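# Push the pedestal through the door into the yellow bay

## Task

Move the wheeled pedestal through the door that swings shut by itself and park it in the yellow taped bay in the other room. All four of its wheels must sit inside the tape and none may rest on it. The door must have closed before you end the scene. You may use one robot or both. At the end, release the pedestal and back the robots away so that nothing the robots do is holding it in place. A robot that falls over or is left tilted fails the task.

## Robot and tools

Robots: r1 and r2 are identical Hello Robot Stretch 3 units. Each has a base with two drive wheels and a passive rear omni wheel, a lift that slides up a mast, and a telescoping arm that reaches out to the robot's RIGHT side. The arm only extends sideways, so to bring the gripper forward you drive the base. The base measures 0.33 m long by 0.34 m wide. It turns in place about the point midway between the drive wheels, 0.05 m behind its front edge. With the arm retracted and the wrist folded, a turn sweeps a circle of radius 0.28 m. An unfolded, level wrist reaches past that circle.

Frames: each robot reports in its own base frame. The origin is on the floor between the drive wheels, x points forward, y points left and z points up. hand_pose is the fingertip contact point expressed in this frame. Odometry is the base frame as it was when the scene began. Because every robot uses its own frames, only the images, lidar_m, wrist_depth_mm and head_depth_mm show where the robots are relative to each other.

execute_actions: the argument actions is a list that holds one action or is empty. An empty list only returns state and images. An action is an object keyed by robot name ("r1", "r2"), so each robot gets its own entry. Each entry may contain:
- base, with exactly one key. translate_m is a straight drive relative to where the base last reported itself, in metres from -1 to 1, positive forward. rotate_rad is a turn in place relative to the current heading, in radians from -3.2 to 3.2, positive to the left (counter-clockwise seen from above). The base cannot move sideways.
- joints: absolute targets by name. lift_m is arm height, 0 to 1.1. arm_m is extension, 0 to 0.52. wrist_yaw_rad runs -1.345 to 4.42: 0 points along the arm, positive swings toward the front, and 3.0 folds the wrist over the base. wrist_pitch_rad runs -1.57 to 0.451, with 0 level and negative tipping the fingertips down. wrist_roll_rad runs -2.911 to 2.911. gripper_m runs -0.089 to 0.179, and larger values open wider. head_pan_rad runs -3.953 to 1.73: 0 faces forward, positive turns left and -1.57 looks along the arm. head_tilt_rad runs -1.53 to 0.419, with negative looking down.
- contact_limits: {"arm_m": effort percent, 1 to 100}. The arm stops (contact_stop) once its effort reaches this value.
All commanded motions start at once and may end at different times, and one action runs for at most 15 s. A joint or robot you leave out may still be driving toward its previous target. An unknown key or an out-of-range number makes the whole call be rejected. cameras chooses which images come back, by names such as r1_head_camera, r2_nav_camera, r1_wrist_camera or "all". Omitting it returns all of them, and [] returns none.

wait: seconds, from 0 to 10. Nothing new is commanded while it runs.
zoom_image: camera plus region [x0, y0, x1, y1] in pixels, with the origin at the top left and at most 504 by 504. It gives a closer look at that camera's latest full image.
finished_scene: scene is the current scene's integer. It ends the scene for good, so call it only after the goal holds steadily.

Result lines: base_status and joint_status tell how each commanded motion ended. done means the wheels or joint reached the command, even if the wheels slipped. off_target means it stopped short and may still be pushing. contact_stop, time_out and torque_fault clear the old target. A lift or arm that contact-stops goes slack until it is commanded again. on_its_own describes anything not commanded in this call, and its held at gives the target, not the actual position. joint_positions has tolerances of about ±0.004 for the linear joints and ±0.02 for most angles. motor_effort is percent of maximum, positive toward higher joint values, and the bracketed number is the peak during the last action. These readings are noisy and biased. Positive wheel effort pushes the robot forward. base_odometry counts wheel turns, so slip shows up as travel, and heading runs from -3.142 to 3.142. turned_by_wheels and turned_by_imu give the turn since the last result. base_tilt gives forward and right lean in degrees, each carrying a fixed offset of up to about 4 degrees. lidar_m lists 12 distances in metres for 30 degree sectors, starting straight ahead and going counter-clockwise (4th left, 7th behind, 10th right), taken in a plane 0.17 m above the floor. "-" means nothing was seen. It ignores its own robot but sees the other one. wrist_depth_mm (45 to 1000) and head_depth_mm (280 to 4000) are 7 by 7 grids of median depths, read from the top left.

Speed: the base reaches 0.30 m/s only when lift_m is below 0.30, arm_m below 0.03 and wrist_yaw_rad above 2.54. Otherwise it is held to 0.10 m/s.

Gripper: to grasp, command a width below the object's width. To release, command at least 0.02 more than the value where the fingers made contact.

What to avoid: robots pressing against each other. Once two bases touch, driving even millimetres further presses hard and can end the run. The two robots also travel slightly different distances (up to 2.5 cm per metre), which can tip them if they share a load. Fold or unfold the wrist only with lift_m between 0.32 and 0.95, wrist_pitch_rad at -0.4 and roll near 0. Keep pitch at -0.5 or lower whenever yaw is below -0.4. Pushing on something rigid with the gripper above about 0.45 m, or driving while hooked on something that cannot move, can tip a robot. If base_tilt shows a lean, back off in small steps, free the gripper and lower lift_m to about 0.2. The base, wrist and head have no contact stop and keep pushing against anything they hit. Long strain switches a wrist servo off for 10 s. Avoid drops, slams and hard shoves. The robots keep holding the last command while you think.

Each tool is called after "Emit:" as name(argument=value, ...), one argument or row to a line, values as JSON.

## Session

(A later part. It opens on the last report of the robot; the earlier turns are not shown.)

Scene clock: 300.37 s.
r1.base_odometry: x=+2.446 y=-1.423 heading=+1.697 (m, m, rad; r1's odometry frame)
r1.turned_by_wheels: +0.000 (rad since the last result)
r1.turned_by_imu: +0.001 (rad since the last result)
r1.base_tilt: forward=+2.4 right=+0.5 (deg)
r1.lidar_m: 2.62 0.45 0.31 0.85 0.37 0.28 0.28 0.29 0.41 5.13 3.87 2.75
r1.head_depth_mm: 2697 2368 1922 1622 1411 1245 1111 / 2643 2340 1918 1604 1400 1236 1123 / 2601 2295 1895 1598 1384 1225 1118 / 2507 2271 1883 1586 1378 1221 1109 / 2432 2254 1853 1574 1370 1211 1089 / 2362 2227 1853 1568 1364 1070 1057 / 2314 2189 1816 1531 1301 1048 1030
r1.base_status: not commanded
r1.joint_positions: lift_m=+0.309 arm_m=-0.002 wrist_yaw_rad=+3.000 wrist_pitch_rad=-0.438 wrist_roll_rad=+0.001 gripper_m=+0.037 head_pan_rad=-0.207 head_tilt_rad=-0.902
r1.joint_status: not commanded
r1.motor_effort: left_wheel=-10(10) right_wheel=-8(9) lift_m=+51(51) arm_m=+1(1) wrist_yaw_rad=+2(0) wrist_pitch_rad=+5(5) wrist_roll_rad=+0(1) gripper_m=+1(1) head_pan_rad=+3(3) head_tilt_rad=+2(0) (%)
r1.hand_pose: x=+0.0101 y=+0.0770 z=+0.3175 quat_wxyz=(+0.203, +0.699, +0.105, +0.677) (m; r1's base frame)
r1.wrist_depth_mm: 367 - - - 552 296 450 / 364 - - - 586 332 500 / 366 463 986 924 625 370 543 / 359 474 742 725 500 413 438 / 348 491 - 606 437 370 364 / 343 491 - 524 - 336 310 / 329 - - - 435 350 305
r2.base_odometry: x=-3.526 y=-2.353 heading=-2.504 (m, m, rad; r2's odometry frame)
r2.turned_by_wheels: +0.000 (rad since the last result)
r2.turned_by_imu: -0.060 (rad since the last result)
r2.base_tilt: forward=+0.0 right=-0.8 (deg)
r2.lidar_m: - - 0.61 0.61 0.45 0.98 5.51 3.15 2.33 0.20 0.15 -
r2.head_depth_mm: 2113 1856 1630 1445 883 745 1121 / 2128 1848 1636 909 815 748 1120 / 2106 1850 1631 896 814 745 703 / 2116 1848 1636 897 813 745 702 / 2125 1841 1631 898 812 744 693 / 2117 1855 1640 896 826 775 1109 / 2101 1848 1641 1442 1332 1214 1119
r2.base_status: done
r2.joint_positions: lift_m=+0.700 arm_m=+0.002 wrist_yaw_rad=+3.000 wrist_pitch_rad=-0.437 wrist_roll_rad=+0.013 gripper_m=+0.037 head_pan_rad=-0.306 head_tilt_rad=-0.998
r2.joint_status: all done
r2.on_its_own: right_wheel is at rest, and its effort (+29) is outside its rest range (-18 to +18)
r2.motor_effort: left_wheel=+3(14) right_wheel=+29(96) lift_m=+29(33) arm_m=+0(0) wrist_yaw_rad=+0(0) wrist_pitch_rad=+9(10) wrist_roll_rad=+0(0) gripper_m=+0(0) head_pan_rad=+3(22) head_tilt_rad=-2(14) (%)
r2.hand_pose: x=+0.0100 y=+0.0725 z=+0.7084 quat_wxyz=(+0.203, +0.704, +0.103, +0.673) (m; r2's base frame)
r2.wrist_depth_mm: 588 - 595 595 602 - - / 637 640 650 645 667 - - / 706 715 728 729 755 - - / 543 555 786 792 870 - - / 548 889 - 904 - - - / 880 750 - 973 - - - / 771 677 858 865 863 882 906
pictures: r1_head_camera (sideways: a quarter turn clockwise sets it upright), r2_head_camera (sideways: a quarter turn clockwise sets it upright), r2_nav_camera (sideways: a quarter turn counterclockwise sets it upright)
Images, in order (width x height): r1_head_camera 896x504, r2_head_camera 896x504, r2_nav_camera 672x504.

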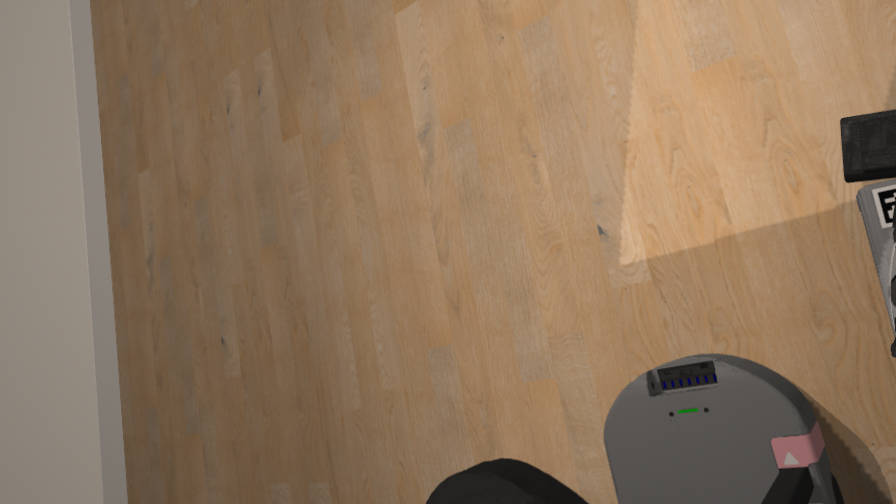

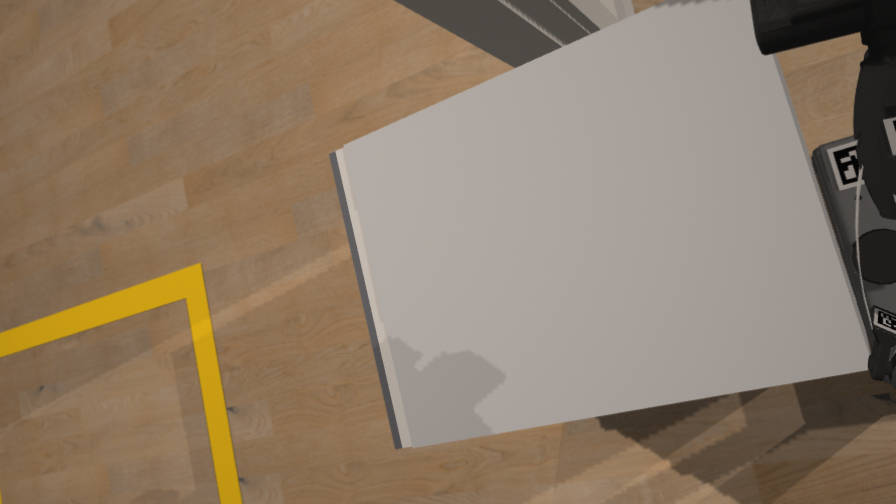

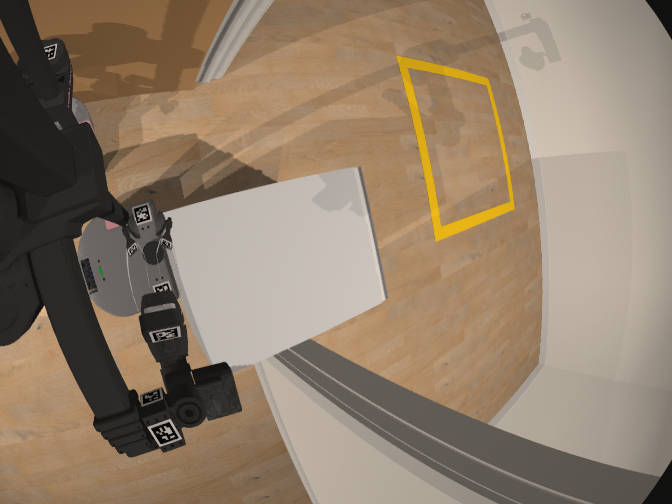

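Emit:
execute_actions(
  actions=[
    {"r2":{"base":{"translate_m":0.45},"joints":{"head_pan_rad":-0.15,"head_tilt_rad":-0.95}},"r1":{"joints":{"head_pan_rad":0.5,"head_tilt_rad":-0.9}}},
  ],
  cameras=["r1_head_camera","r2_head_camera","r2_nav_camera"],
)

Scene clock: 326.77 s.
r1.base_odometry: x=+2.446 y=-1.423 heading=+1.697 (m, m, rad; r1's odometry frame)
r1.turned_by_wheels: +0.000 (rad since the last result)
r1.turned_by_imu: +0.001 (rad since the last result)
r1.base_tilt: forward=+2.4 right=+0.4 (deg)
r1.lidar_m: 2.62 0.95 0.72 0.71 0.37 0.28 0.27 0.29 0.41 5.14 3.86 2.75
r1.head_depth_mm: 2297 2345 1928 1623 1407 1245 1115 / 2337 2333 1896 1616 1395 1235 1108 / 1712 2116 1892 1605 1388 1224 1102 / 1296 1582 1782 1586 1377 1213 1097 / 1052 1226 1470 1540 1374 1213 1105 / 873 1011 1212 1500 1341 1204 1100 / 848 2014 1785 1437 1228 1204 1079
r1.base_status: not commanded
r1.joint_positions: lift_m=+0.309 arm_m=-0.002 wrist_yaw_rad=+3.000 wrist_pitch_rad=-0.438 wrist_roll_rad=+0.001 gripper_m=+0.037 head_pan_rad=+0.493 head_tilt_rad=-0.902
r1.joint_status: all done
r1.motor_effort: left_wheel=-10(10) right_wheel=-8(8) lift_m=+51(51) arm_m=+1(1) wrist_yaw_rad=+1(0) wrist_pitch_rad=+5(5) wrist_roll_rad=+0(0) gripper_m=+0(0) head_pan_rad=+3(41) head_tilt_rad=+2(1) (%)
r1.hand_pose: x=+0.0101 y=+0.0770 z=+0.3175 quat_wxyz=(+0.203, +0.699, +0.105, +0.677) (m; r1's base frame)
r1.wrist_depth_mm: 367 - - - 836 904 739 / 369 - - - 794 982 784 / 365 460 961 893 670 837 829 / 356 472 747 728 691 695 686 / 350 487 - 602 608 572 568 / 343 496 - 529 - 497 485 / 329 - - - 439 430 429
r2.base_odometry: x=-3.888 y=-2.620 heading=-2.505 (m, m, rad; r2's odometry frame)
r2.turned_by_wheels: -0.001 (rad since the last result)
r2.turned_by_imu: +0.003 (rad since the last result)
r2.base_tilt: forward=+0.0 right=-0.9 (deg)
r2.lidar_m: - - 2.57 0.62 0.61 0.74 5.95 3.15 0.40 0.20 0.15 -
r2.head_depth_mm: 2290 1970 1701 1443 835 755 707 / 2293 1979 1713 926 828 756 706 / 2298 1957 1704 925 831 755 694 / 2284 1968 1708 926 829 754 695 / 2292 1955 1704 928 842 763 697 / 2296 1965 1703 1516 1356 1237 1118 / 2279 1952 1696 1510 1352 1229 1122
r2.base_status: translate_m off_target (by the wheels' count: +0.4499 of +0.4500)
r2.joint_positions: lift_m=+0.700 arm_m=+0.002 wrist_yaw_rad=+3.000 wrist_pitch_rad=-0.437 wrist_roll_rad=+0.013 gripper_m=+0.037 head_pan_rad=-0.157 head_tilt_rad=-0.951
r2.joint_status: all done
r2.on_its_own: right_wheel is at rest, and its effort (+37) is outside its rest range (-18 to +18)
r2.motor_effort: left_wheel=+1(16) right_wheel=+37(55) lift_m=+29(29) arm_m=-1(1) wrist_yaw_rad=+0(1) wrist_pitch_rad=+9(10) wrist_roll_rad=+0(0) gripper_m=+0(0) head_pan_rad=+4(20) head_tilt_rad=+1(10) (%)
r2.hand_pose: x=+0.0100 y=+0.0725 z=+0.7084 quat_wxyz=(+0.203, +0.704, +0.103, +0.673) (m; r2's base frame)
r2.wrist_depth_mm: 548 - 591 - - - - / 588 595 657 - - - - / 668 652 719 - - - - / 737 732 810 - - - - / 834 831 - - - - - / 848 937 - - - - - / 802 857 811 867 871 926 897
pictures: r1_head_camera (sideways: a quarter turn clockwise sets it upright), r2_head_camera (sideways: a quarter turn clockwise sets it upright), r2_nav_camera (sideways: a quarter turn counterclockwise sets it upright)
Images, in order (width x height): r1_head_camera 896x504, r2_head_camera 896x504, r2_nav_camera 672x504.

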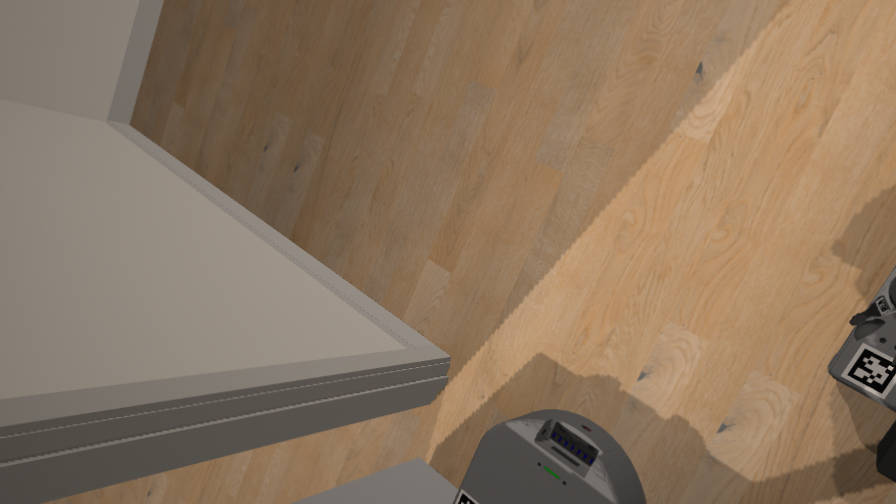

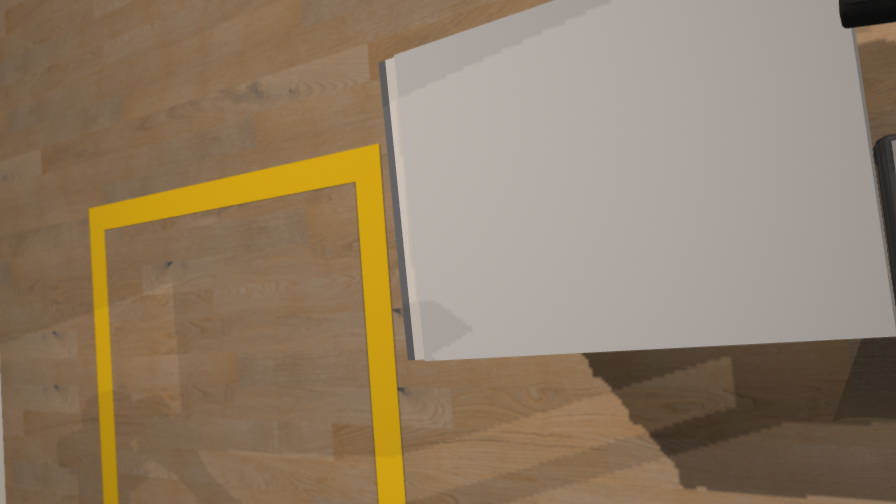

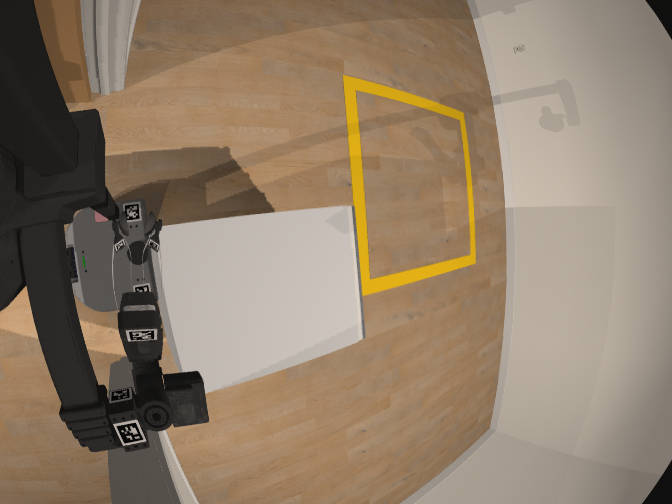

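Emit:
execute_actions(
  actions=[
    {"r2":{"base":{"translate_m":0.46},"joints":{"head_pan_rad":-0.1,"head_tilt_rad":-1.0}},"r1":{"joints":{"head_pan_rad":0.9,"head_tilt_rad":-0.7}}},
  ],
  cameras=["r1_head_camera","r2_head_camera","r2_nav_camera"],
)

Scene clock: 338.83 s.
r1.base_odometry: x=+2.446 y=-1.423 heading=+1.697 (m, m, rad; r1's odometry frame)
r1.turned_by_wheels: +0.000 (rad since the last result)
r1.turned_by_imu: +0.001 (rad since the last result)
r1.base_tilt: forward=+2.4 right=+0.5 (deg)
r1.lidar_m: 2.61 0.96 1.03 1.17 0.37 0.28 0.27 0.29 0.41 5.15 3.88 2.74
r1.head_depth_mm: 922 1121 1445 1847 1583 1335 1155 / 812 972 1198 1572 1582 1331 1142 / 829 925 1064 1288 1523 1316 1143 / 3374 3458 2377 1836 1525 1310 1137 / 3713 3435 2444 1896 1544 1305 1131 / 3540 3378 2238 1803 1525 1293 1125 / 3311 3142 1528 1585 1443 1297 1122
r1.base_status: not commanded
r1.joint_positions: lift_m=+0.309 arm_m=-0.002 wrist_yaw_rad=+3.000 wrist_pitch_rad=-0.438 wrist_roll_rad=+0.001 gripper_m=+0.037 head_pan_rad=+0.893 head_tilt_rad=-0.705
r1.joint_status: all done
r1.motor_effort: left_wheel=-10(10) right_wheel=-8(8) lift_m=+51(51) arm_m=+1(1) wrist_yaw_rad=+1(1) wrist_pitch_rad=+5(5) wrist_roll_rad=+0(1) gripper_m=+1(1) head_pan_rad=+3(30) head_tilt_rad=+3(23) (%)
r1.hand_pose: x=+0.0101 y=+0.0770 z=+0.3175 quat_wxyz=(+0.203, +0.699, +0.105, +0.677) (m; r1's base frame)
r1.wrist_depth_mm: 369 - - - - - 735 / 363 - - - - - 785 / 365 466 949 927 889 893 813 / 356 469 747 723 713 692 681 / 348 484 - 602 603 582 569 / 343 495 - 518 - 495 485 / 330 - - - 435 431 428
r2.base_odometry: x=-4.258 y=-2.893 heading=-2.506 (m, m, rad; r2's odometry frame)
r2.turned_by_wheels: -0.001 (rad since the last result)
r2.turned_by_imu: +0.001 (rad since the last result)
r2.base_tilt: forward=+0.0 right=-0.8 (deg)
r2.lidar_m: - 3.04 2.55 1.92 0.81 0.87 6.42 0.66 0.76 0.20 0.15 -
r2.head_depth_mm: 2159 1863 1649 905 817 747 713 / 2153 1874 1659 905 818 744 710 / 2156 1856 1642 902 818 747 702 / 2158 1866 1661 901 818 745 703 / 2145 1864 1655 1431 1296 1202 1123 / 2154 1873 1645 1481 1334 1218 1122 / 2137 1860 1645 1478 1332 1220 1123
r2.base_status: translate_m off_target (by the wheels' count: +0.4599 of +0.4600)
r2.joint_positions: lift_m=+0.700 arm_m=+0.002 wrist_yaw_rad=+3.000 wrist_pitch_rad=-0.437 wrist_roll_rad=+0.013 gripper_m=+0.037 head_pan_rad=-0.107 head_tilt_rad=-0.988
r2.joint_status: all done
r2.on_its_own: right_wheel is at rest, and its effort (+37) is outside its rest range (-18 to +18)
r2.motor_effort: left_wheel=+1(9) right_wheel=+37(63) lift_m=+29(29) arm_m=+0(0) wrist_yaw_rad=-1(1) wrist_pitch_rad=+9(9) wrist_roll_rad=+1(1) gripper_m=+0(0) head_pan_rad=+4(11) head_tilt_rad=-8(16) (%)
r2.hand_pose: x=+0.0100 y=+0.0725 z=+0.7084 quat_wxyz=(+0.203, +0.704, +0.103, +0.673) (m; r2's base frame)
r2.wrist_depth_mm: 735 - - - - - - / 722 907 - - - - - / 698 - - - - - - / 748 - - - - - - / 815 - - - - - - / 907 923 - 983 - - - / 819 837 847 866 886 921 912
pictures: r1_head_camera (sideways: a quarter turn clockwise sets it upright), r2_head_camera (sideways: a quarter turn clockwise sets it upright), r2_nav_camera (sideways: a quarter turn counterclockwise sets it upright)
Images, in order (width x height): r1_head_camera 896x504, r2_head_camera 896x504, r2_nav_camera 672x504.

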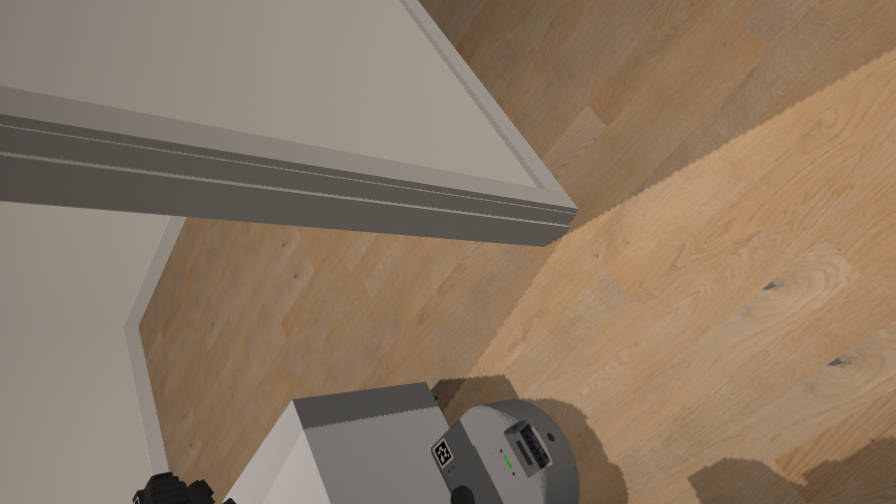

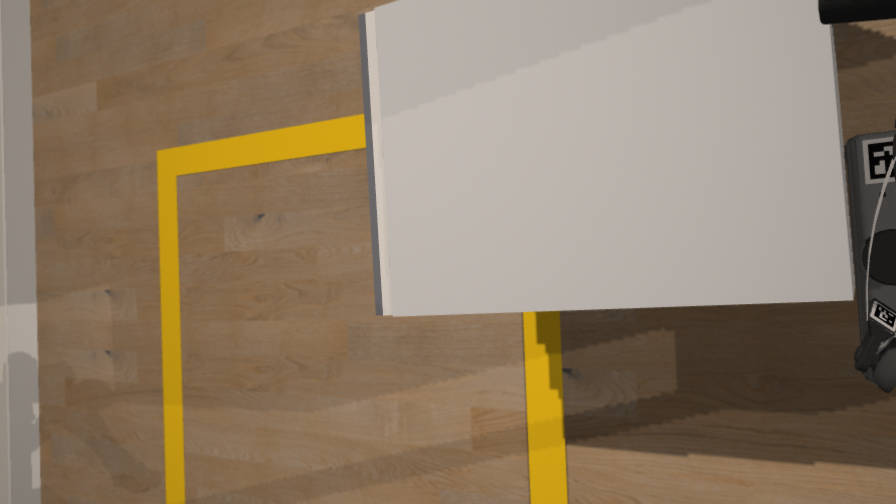

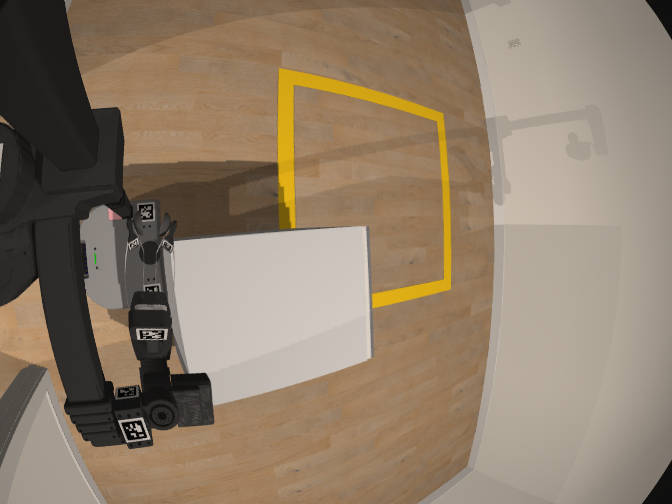

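Emit:
execute_actions(
  actions=[
    {"r2":{"base":{"translate_m":0.42}},"r1":{"base":{"translate_m":0.5},"joints":{"head_pan_rad":1.7,"head_tilt_rad":-0.7}}},
  ],
  cameras=["r1_head_camera","r2_head_camera","r2_nav_camera"],
)

Scene clock: 351.27 s.
r1.base_odometry: x=+2.383 y=-0.927 heading=+1.697 (m, m, rad; r1's odometry frame)
r1.turned_by_wheels: +0.000 (rad since the last result)
r1.turned_by_imu: +0.004 (rad since the last result)
r1.base_tilt: forward=+2.4 right=+0.5 (deg)
r1.lidar_m: 2.12 0.90 0.65 1.62 3.61 0.41 0.28 0.26 0.26 5.13 3.10 2.22
r1.head_depth_mm: 3049 3350 2346 787 935 1228 1156 / 3046 3370 2525 1938 1067 1240 1149 / 3064 2142 1957 1919 1562 1316 1144 / 3005 2014 1920 1852 1555 1309 1138 / 1342 3094 2353 1834 1548 1306 1134 / 3162 3388 2434 1894 1551 - - / 3166 3369 - - - - 1103
r1.base_status: done
r1.joint_positions: lift_m=+0.309 arm_m=-0.002 wrist_yaw_rad=+3.000 wrist_pitch_rad=-0.438 wrist_roll_rad=+0.001 gripper_m=+0.037 head_pan_rad=+1.693 head_tilt_rad=-0.705
r1.joint_status: all done
r1.on_its_own: left_wheel is at rest, and its effort (-20) is outside its rest range (-18 to +18)
r1.motor_effort: left_wheel=-20(19) right_wheel=-1(2) lift_m=+51(51) arm_m=+1(1) wrist_yaw_rad=+0(1) wrist_pitch_rad=+5(5) wrist_roll_rad=+1(0) gripper_m=+1(1) head_pan_rad=+3(41) head_tilt_rad=+2(2) (%)
r1.hand_pose: x=+0.0101 y=+0.0770 z=+0.3175 quat_wxyz=(+0.203, +0.699, +0.105, +0.677) (m; r1's base frame)
r1.wrist_depth_mm: - - - - 641 669 705 / - - - - 701 733 792 / - - 925 920 773 798 827 / 778 771 760 721 722 689 684 / 635 623 - 593 606 575 567 / 529 530 - 519 - 499 486 / 460 - - - 437 433 426
r2.base_odometry: x=-4.596 y=-3.142 heading=-2.507 (m, m, rad; r2's odometry frame)
r2.turned_by_wheels: -0.001 (rad since the last result)
r2.turned_by_imu: +0.000 (rad since the last result)
r2.base_tilt: forward=+0.0 right=-0.8 (deg)
r2.lidar_m: 1.93 1.94 2.55 2.46 1.32 1.12 1.44 1.03 1.38 0.20 0.15 -
r2.head_depth_mm: 1926 1880 1643 904 819 746 710 / 1895 1874 1645 902 819 747 711 / 1898 1871 1635 904 816 747 701 / 1892 1871 1643 905 817 756 710 / 1884 1875 1643 1478 1332 1216 1130 / 1876 1868 1651 1478 1332 1214 1119 / 1855 1863 1644 1473 1336 1221 1122
r2.base_status: translate_m off_target (by the wheels' count: +0.4199 of +0.4200)
r2.joint_positions: lift_m=+0.700 arm_m=+0.002 wrist_yaw_rad=+3.000 wrist_pitch_rad=-0.437 wrist_roll_rad=+0.013 gripper_m=+0.037 head_pan_rad=-0.107 head_tilt_rad=-0.988
r2.joint_status: not commanded
r2.on_its_own: right_wheel is at rest, and its effort (+36) is outside its rest range (-18 to +18)
r2.motor_effort: left_wheel=+1(8) right_wheel=+36(72) lift_m=+29(29) arm_m=+0(1) wrist_yaw_rad=-1(1) wrist_pitch_rad=+9(9) wrist_roll_rad=+0(0) gripper_m=+0(0) head_pan_rad=+3(4) head_tilt_rad=-8(9) (%)
r2.hand_pose: x=+0.0100 y=+0.0725 z=+0.7084 quat_wxyz=(+0.203, +0.704, +0.103, +0.673) (m; r2's base frame)
r2.wrist_depth_mm: - - - - - - - / - - - - - - - / - - - - - - - / - - - - - - - / - - - - - - - / 950 975 - 990 - - - / 809 833 833 859 877 889 898
pictures: r1_head_camera (sideways: a quarter turn clockwise sets it upright), r2_head_camera (sideways: a quarter turn clockwise sets it upright), r2_nav_camera (sideways: a quarter turn counterclockwise sets it upright)
Images, in order (width x height): r1_head_camera 896x504, r2_head_camera 896x504, r2_nav_camera 672x504.

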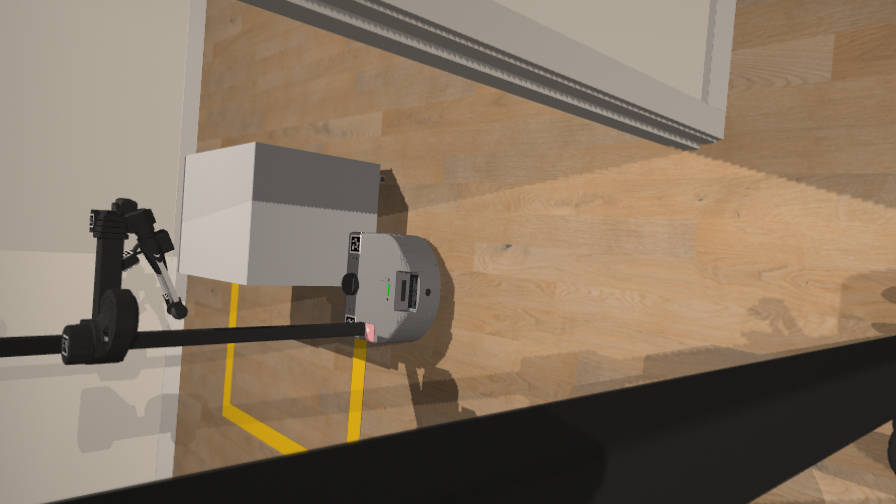

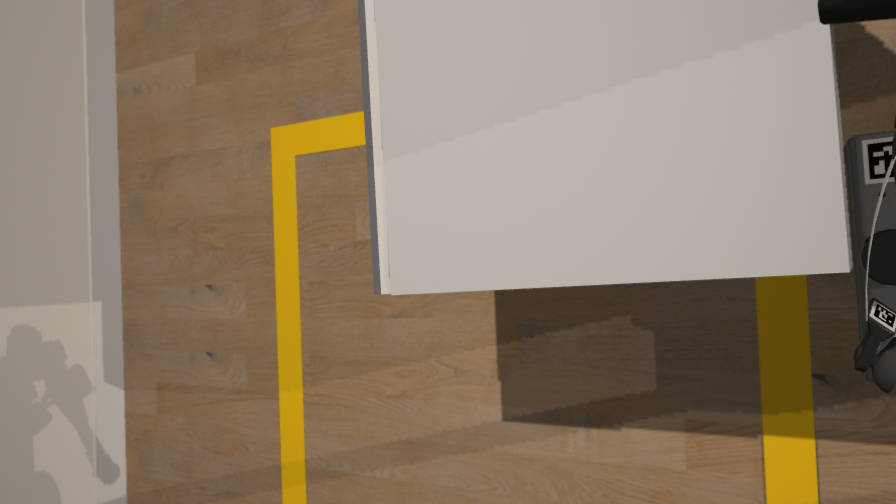

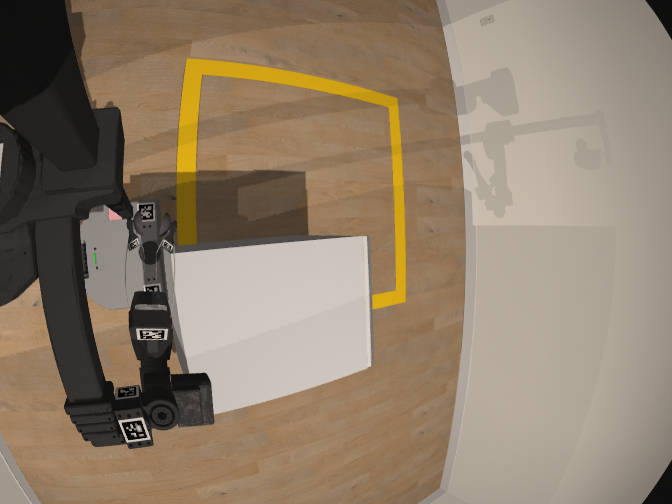

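Emit:
execute_actions(
  actions=[
    {"r2":{"base":{"translate_m":-0.15}},"r1":{"base":{"translate_m":0.15}}},
  ],
  cameras=[],
)

Emit:
execute_actions(
  actions=[
    {"r2":{"base":{"rotate_rad":1.474},"joints":{"head_pan_rad":-1.3,"head_tilt_rad":-1.1}},"r1":{"base":{"translate_m":0.25}}},
  ],
  cameras=["r1_head_camera","r2_head_camera","r2_nav_camera"],
)

Scene clock: 362.73 s.
r1.base_odometry: x=+2.364 y=-0.778 heading=+1.696 (m, m, rad; r1's odometry frame)
r1.turned_by_wheels: +0.000 (rad since the last result)
r1.turned_by_imu: +0.001 (rad since the last result)
r1.base_tilt: forward=+2.4 right=+0.5 (deg)
r1.lidar_m: 1.97 0.91 0.65 0.61 3.62 0.47 0.28 0.25 3.77 5.14 2.92 2.07
r1.head_depth_mm: 481 548 647 769 953 1243 1157 / 2928 581 651 765 964 1238 1148 / 3090 3352 2301 1745 1028 1242 1142 / 3122 2032 1966 1905 1554 1315 1139 / 3116 1987 2030 1770 1547 1306 1136 / 3031 2914 2334 1775 1560 - - / 3143 3341 - - - - 1100
r1.base_status: done
r1.joint_positions: lift_m=+0.309 arm_m=-0.002 wrist_yaw_rad=+3.000 wrist_pitch_rad=-0.438 wrist_roll_rad=+0.001 gripper_m=+0.037 head_pan_rad=+1.693 head_tilt_rad=-0.705
r1.joint_status: not commanded
r1.motor_effort: left_wheel=-18(19) right_wheel=+1(5) lift_m=+51(51) arm_m=+1(1) wrist_yaw_rad=+1(1) wrist_pitch_rad=+5(5) wrist_roll_rad=+1(1) gripper_m=+1(1) head_pan_rad=+3(3) head_tilt_rad=+2(3) (%)
r1.hand_pose: x=+0.0101 y=+0.0770 z=+0.3175 quat_wxyz=(+0.203, +0.699, +0.105, +0.677) (m; r1's base frame)
r1.wrist_depth_mm: - - - 622 632 680 715 / - - - 680 692 741 792 / - - 947 752 745 790 822 / 779 750 743 721 717 692 683 / 635 624 - 603 613 582 571 / 532 531 - 525 - 502 488 / 462 - - - 435 427 429
r2.base_odometry: x=-4.475 y=-3.053 heading=-2.506 (m, m, rad; r2's odometry frame)
r2.turned_by_wheels: +0.000 (rad since the last result)
r2.turned_by_imu: +0.000 (rad since the last result)
r2.base_tilt: forward=+0.0 right=-0.8 (deg)
r2.lidar_m: 0.20 2.10 2.55 2.47 1.12 1.00 1.25 0.89 1.15 2.28 0.29 0.21
r2.head_depth_mm: 2016 1876 1008 905 818 965 1136 / 2018 1870 1010 903 818 923 1124 / 2025 1886 1008 902 818 887 1144 / 2015 1868 1008 903 817 954 1136 / 2029 1880 1646 1483 1338 1214 1138 / 2018 1885 1640 1474 1332 1221 1120 / 2010 1865 1643 1474 1335 1215 1120
r2.base_status: done
r2.joint_positions: lift_m=+0.700 arm_m=+0.002 wrist_yaw_rad=+3.000 wrist_pitch_rad=-0.437 wrist_roll_rad=+0.013 gripper_m=+0.037 head_pan_rad=-0.107 head_tilt_rad=-0.988
r2.joint_status: not commanded
r2.motor_effort: left_wheel=+1(2) right_wheel=-2(19) lift_m=+29(29) arm_m=+0(1) wrist_yaw_rad=-1(1) wrist_pitch_rad=+9(10) wrist_roll_rad=+0(0) gripper_m=+0(1) head_pan_rad=+4(4) head_tilt_rad=-8(8) (%)
r2.hand_pose: x=+0.0100 y=+0.0725 z=+0.7084 quat_wxyz=(+0.203, +0.704, +0.103, +0.673) (m; r2's base frame)
r2.wrist_depth_mm: - - - - - - - / - - - - - - - / - - - - - - - / - - - - - - - / - - - - - - - / 954 965 - - - - - / 810 818 839 858 879 898 915
pictures: none
No camera images: the call's "cameras" was empty. Leave "cameras" out to get every camera's image.

Scene clock: 366.40 s.
r1.base_odometry: x=+2.333 y=-0.530 heading=+1.696 (m, m, rad; r1's odometry frame)
r1.turned_by_wheels: +0.000 (rad since the last result)
r1.turned_by_imu: +0.002 (rad since the last result)
r1.base_tilt: forward=+2.4 right=+0.5 (deg)
r1.lidar_m: 1.72 0.92 0.66 0.62 0.50 0.61 2.16 3.10 4.10 5.11 2.54 1.81
r1.head_depth_mm: 500 567 656 782 967 1244 1152 / 503 572 662 791 978 1245 1150 / 507 575 669 801 990 1251 1140 / 509 580 676 808 1010 1254 1134 / 503 574 669 818 1049 1263 1135 / 1233 1953 1922 1810 1558 - - / 2117 1440 - - - - 1096
r1.base_status: done
r1.joint_positions: lift_m=+0.309 arm_m=-0.002 wrist_yaw_rad=+3.000 wrist_pitch_rad=-0.438 wrist_roll_rad=+0.001 gripper_m=+0.037 head_pan_rad=+1.693 head_tilt_rad=-0.705
r1.joint_status: not commanded
r1.motor_effort: left_wheel=-1(15) right_wheel=+0(8) lift_m=+51(51) arm_m=+1(1) wrist_yaw_rad=+1(1) wrist_pitch_rad=+5(5) wrist_roll_rad=+0(0) gripper_m=+0(1) head_pan_rad=+4(3) head_tilt_rad=+3(4) (%)
r1.hand_pose: x=+0.0101 y=+0.0770 z=+0.3175 quat_wxyz=(+0.203, +0.699, +0.105, +0.677) (m; r1's base frame)
r1.wrist_depth_mm: 355 - 580 609 643 676 715 / 386 - 638 664 709 757 799 / 429 428 688 722 776 799 817 / 475 475 731 731 716 703 679 / 539 533 - 597 603 579 569 / 531 523 - 523 - 501 491 / 461 - - - 438 433 428
r2.base_odometry: x=-4.475 y=-3.053 heading=-1.033 (m, m, rad; r2's odometry frame)
r2.turned_by_wheels: +1.474 (rad since the last result)
r2.turned_by_imu: +1.511 (rad since the last result)
r2.base_tilt: forward=+0.0 right=-0.8 (deg)
r2.lidar_m: 2.47 1.21 1.00 1.00 0.96 1.07 2.28 0.32 0.21 0.20 2.06 2.62
r2.head_depth_mm: 1851 1663 930 854 - 1171 - / 1860 1684 927 852 815 1100 - / 1853 1664 1526 886 - - - / 1855 1677 1522 1401 1274 1211 - / 1851 1680 1522 1401 1288 1200 1128 / 1860 1675 1524 1397 1295 1200 1122 / 1861 1675 1517 1403 1295 1196 1125
r2.base_status: done
r2.joint_positions: lift_m=+0.700 arm_m=+0.002 wrist_yaw_rad=+3.000 wrist_pitch_rad=-0.437 wrist_roll_rad=+0.013 gripper_m=+0.037 head_pan_rad=-1.293 head_tilt_rad=-1.086
r2.joint_status: all done
r2.motor_effort: left_wheel=-2(7) right_wheel=+3(8) lift_m=+29(29) arm_m=+0(0) wrist_yaw_rad=-1(1) wrist_pitch_rad=+9(9) wrist_roll_rad=+1(0) gripper_m=+0(0) head_pan_rad=-4(49) head_tilt_rad=-9(24) (%)
r2.hand_pose: x=+0.0100 y=+0.0724 z=+0.7084 quat_wxyz=(+0.203, +0.704, +0.103, +0.673) (m; r2's base frame)
r2.wrist_depth_mm: 685 - 975 959 970 891 904 / 746 813 - - - 975 - / 797 874 - - - - - / 897 962 - - - - - / 987 - - - - - - / 960 958 - - - - - / 830 841 849 863 857 877 899
pictures: r1_head_camera (sideways: a quarter turn clockwise sets it upright), r2_head_camera (sideways: a quarter turn clockwise sets it upright), r2_nav_camera (sideways: a quarter turn counterclockwise sets it upright)
Images, in order (width x height): r1_head_camera 896x504, r2_head_camera 896x504, r2_nav_camera 672x504.

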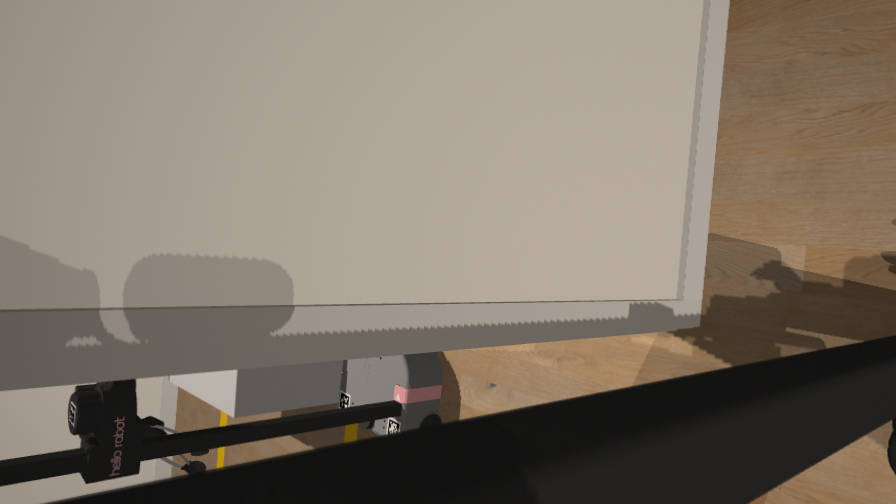

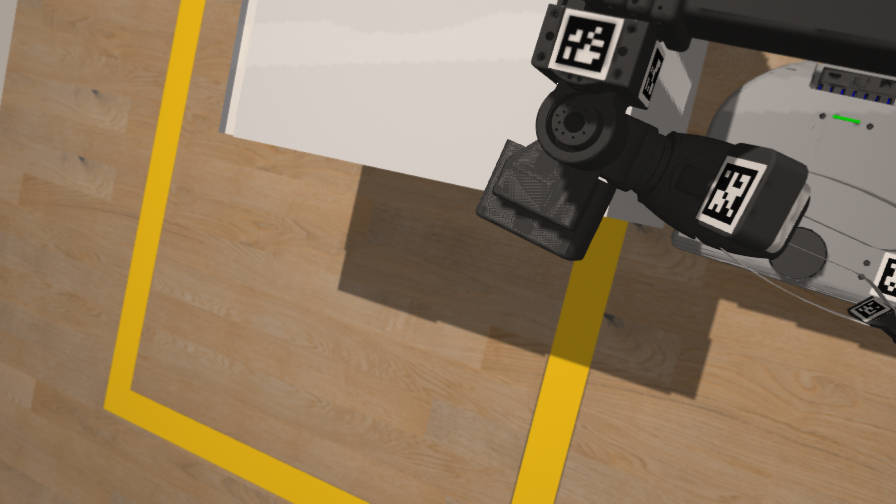

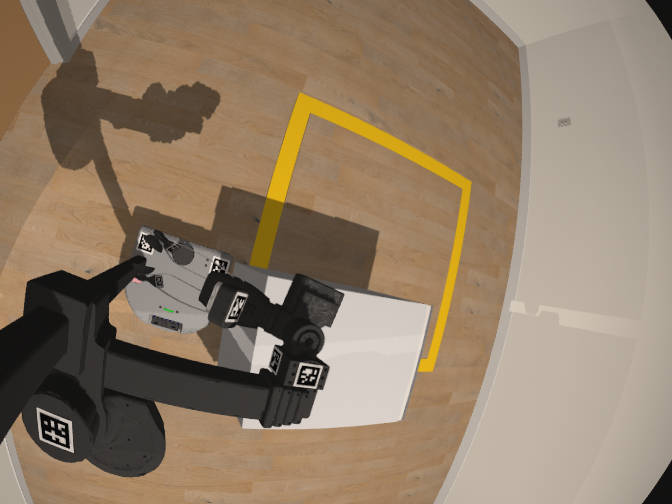

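Emit:
execute_actions(
  actions=[
    {"r2":{"base":{"translate_m":-0.54},"joints":{"head_pan_rad":-0.9,"head_tilt_rad":-0.95}},"r1":{"base":{"translate_m":0.3},"joints":{"head_pan_rad":1.7,"head_tilt_rad":-0.3}}},
  ],
  cameras=["r1_head_camera","r2_head_camera","r2_nav_camera"],
)

Scene clock: 375.00 s.
r1.base_odometry: x=+2.295 y=-0.232 heading=+1.696 (m, m, rad; r1's odometry frame)
r1.turned_by_wheels: +0.000 (rad since the last result)
r1.turned_by_imu: +0.003 (rad since the last result)
r1.base_tilt: forward=+2.4 right=+0.4 (deg)
r1.lidar_m: 1.43 0.94 0.67 0.64 0.65 0.87 2.21 3.38 4.52 5.13 2.10 1.49
r1.head_depth_mm: 509 543 581 627 677 738 813 / 512 545 584 629 684 744 819 / 515 549 589 633 687 752 826 / 519 552 590 638 695 758 834 / 520 555 597 644 699 764 840 / 523 560 601 647 703 769 848 / 527 562 603 646 700 - -
r1.base_status: done
r1.joint_positions: lift_m=+0.309 arm_m=-0.002 wrist_yaw_rad=+3.000 wrist_pitch_rad=-0.438 wrist_roll_rad=+0.001 gripper_m=+0.037 head_pan_rad=+1.693 head_tilt_rad=-0.310
r1.joint_status: all done
r1.motor_effort: left_wheel=-1(3) right_wheel=+1(4) lift_m=+51(51) arm_m=+1(1) wrist_yaw_rad=+0(1) wrist_pitch_rad=+5(5) wrist_roll_rad=+0(1) gripper_m=+1(1) head_pan_rad=+3(3) head_tilt_rad=+6(36) (%)
r1.hand_pose: x=+0.0101 y=+0.0770 z=+0.3175 quat_wxyz=(+0.203, +0.699, +0.105, +0.677) (m; r1's base frame)
r1.wrist_depth_mm: 537 - 592 629 661 684 727 / 582 - 643 677 723 768 807 / 629 662 708 734 769 812 851 / 696 702 731 729 711 693 677 / 634 623 - 598 610 581 570 / 534 524 - 524 - 500 485 / 464 - - - 440 432 423
r2.base_odometry: x=-4.752 y=-2.589 heading=-1.033 (m, m, rad; r2's odometry frame)
r2.turned_by_wheels: +0.000 (rad since the last result)
r2.turned_by_imu: -0.002 (rad since the last result)
r2.base_tilt: forward=+0.0 right=-0.8 (deg)
r2.lidar_m: 3.01 1.29 0.89 0.75 0.78 1.02 1.74 1.78 2.17 0.81 0.28 0.33
r2.head_depth_mm: 2072 1956 1654 1490 1350 1264 1098 / 2174 1954 1041 957 1336 - - / 2235 1945 1046 922 869 1216 1153 / 2285 1945 1044 923 842 1184 1138 / 2279 1952 1043 921 871 1217 1119 / 2310 1955 1708 925 1118 1235 1121 / 2294 1952 1697 1435 1332 1228 1120
r2.base_status: done
r2.joint_positions: lift_m=+0.700 arm_m=+0.002 wrist_yaw_rad=+3.000 wrist_pitch_rad=-0.437 wrist_roll_rad=+0.013 gripper_m=+0.037 head_pan_rad=-0.907 head_tilt_rad=-0.952
r2.joint_status: all done
r2.motor_effort: left_wheel=-2(5) right_wheel=+2(5) lift_m=+29(29) arm_m=-1(0) wrist_yaw_rad=-1(0) wrist_pitch_rad=+10(9) wrist_roll_rad=+0(0) gripper_m=+0(0) head_pan_rad=+4(33) head_tilt_rad=+1(19) (%)
r2.hand_pose: x=+0.0100 y=+0.0724 z=+0.7084 quat_wxyz=(+0.203, +0.704, +0.103, +0.673) (m; r2's base frame)
r2.wrist_depth_mm: 669 - 722 822 881 907 974 / 715 739 788 879 969 - - / 772 816 879 998 - - - / 854 902 959 - - - - / 945 997 - - - - - / 968 992 - 985 - - - / 835 853 836 857 864 928 898
pictures: r1_head_camera (sideways: a quarter turn clockwise sets it upright), r2_head_camera (sideways: a quarter turn clockwise sets it upright), r2_nav_camera (sideways: a quarter turn counterclockwise sets it upright)
Images, in order (width x height): r1_head_camera 896x504, r2_head_camera 896x504, r2_nav_camera 672x504.

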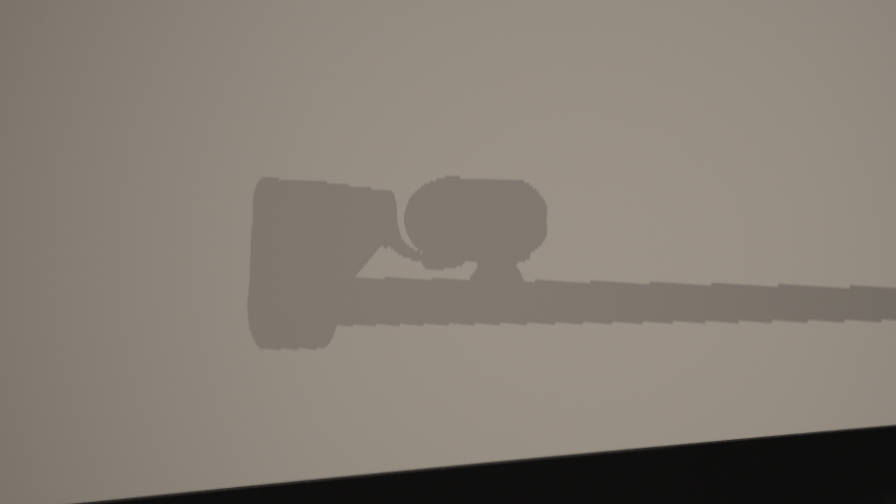

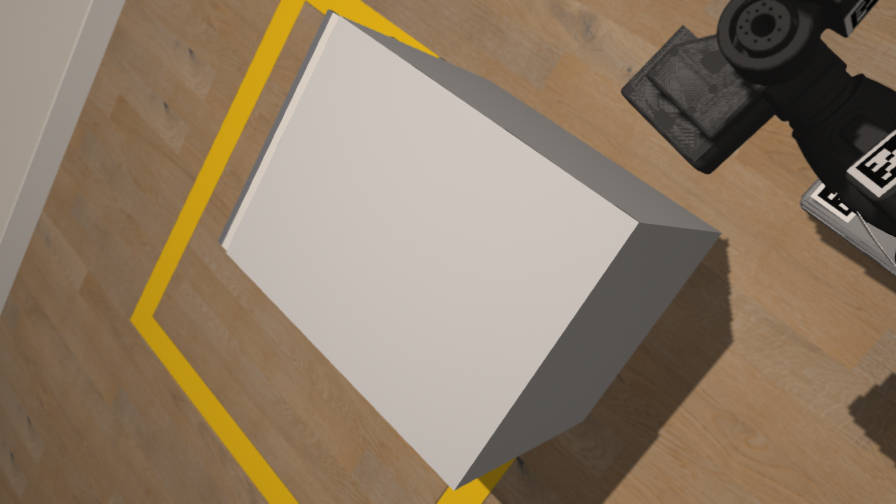

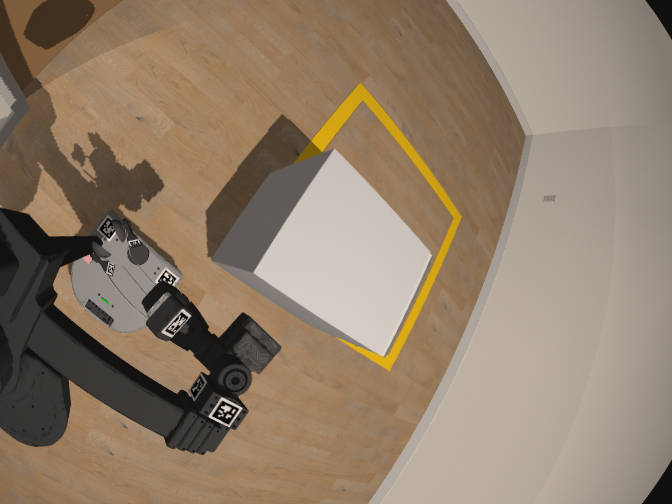

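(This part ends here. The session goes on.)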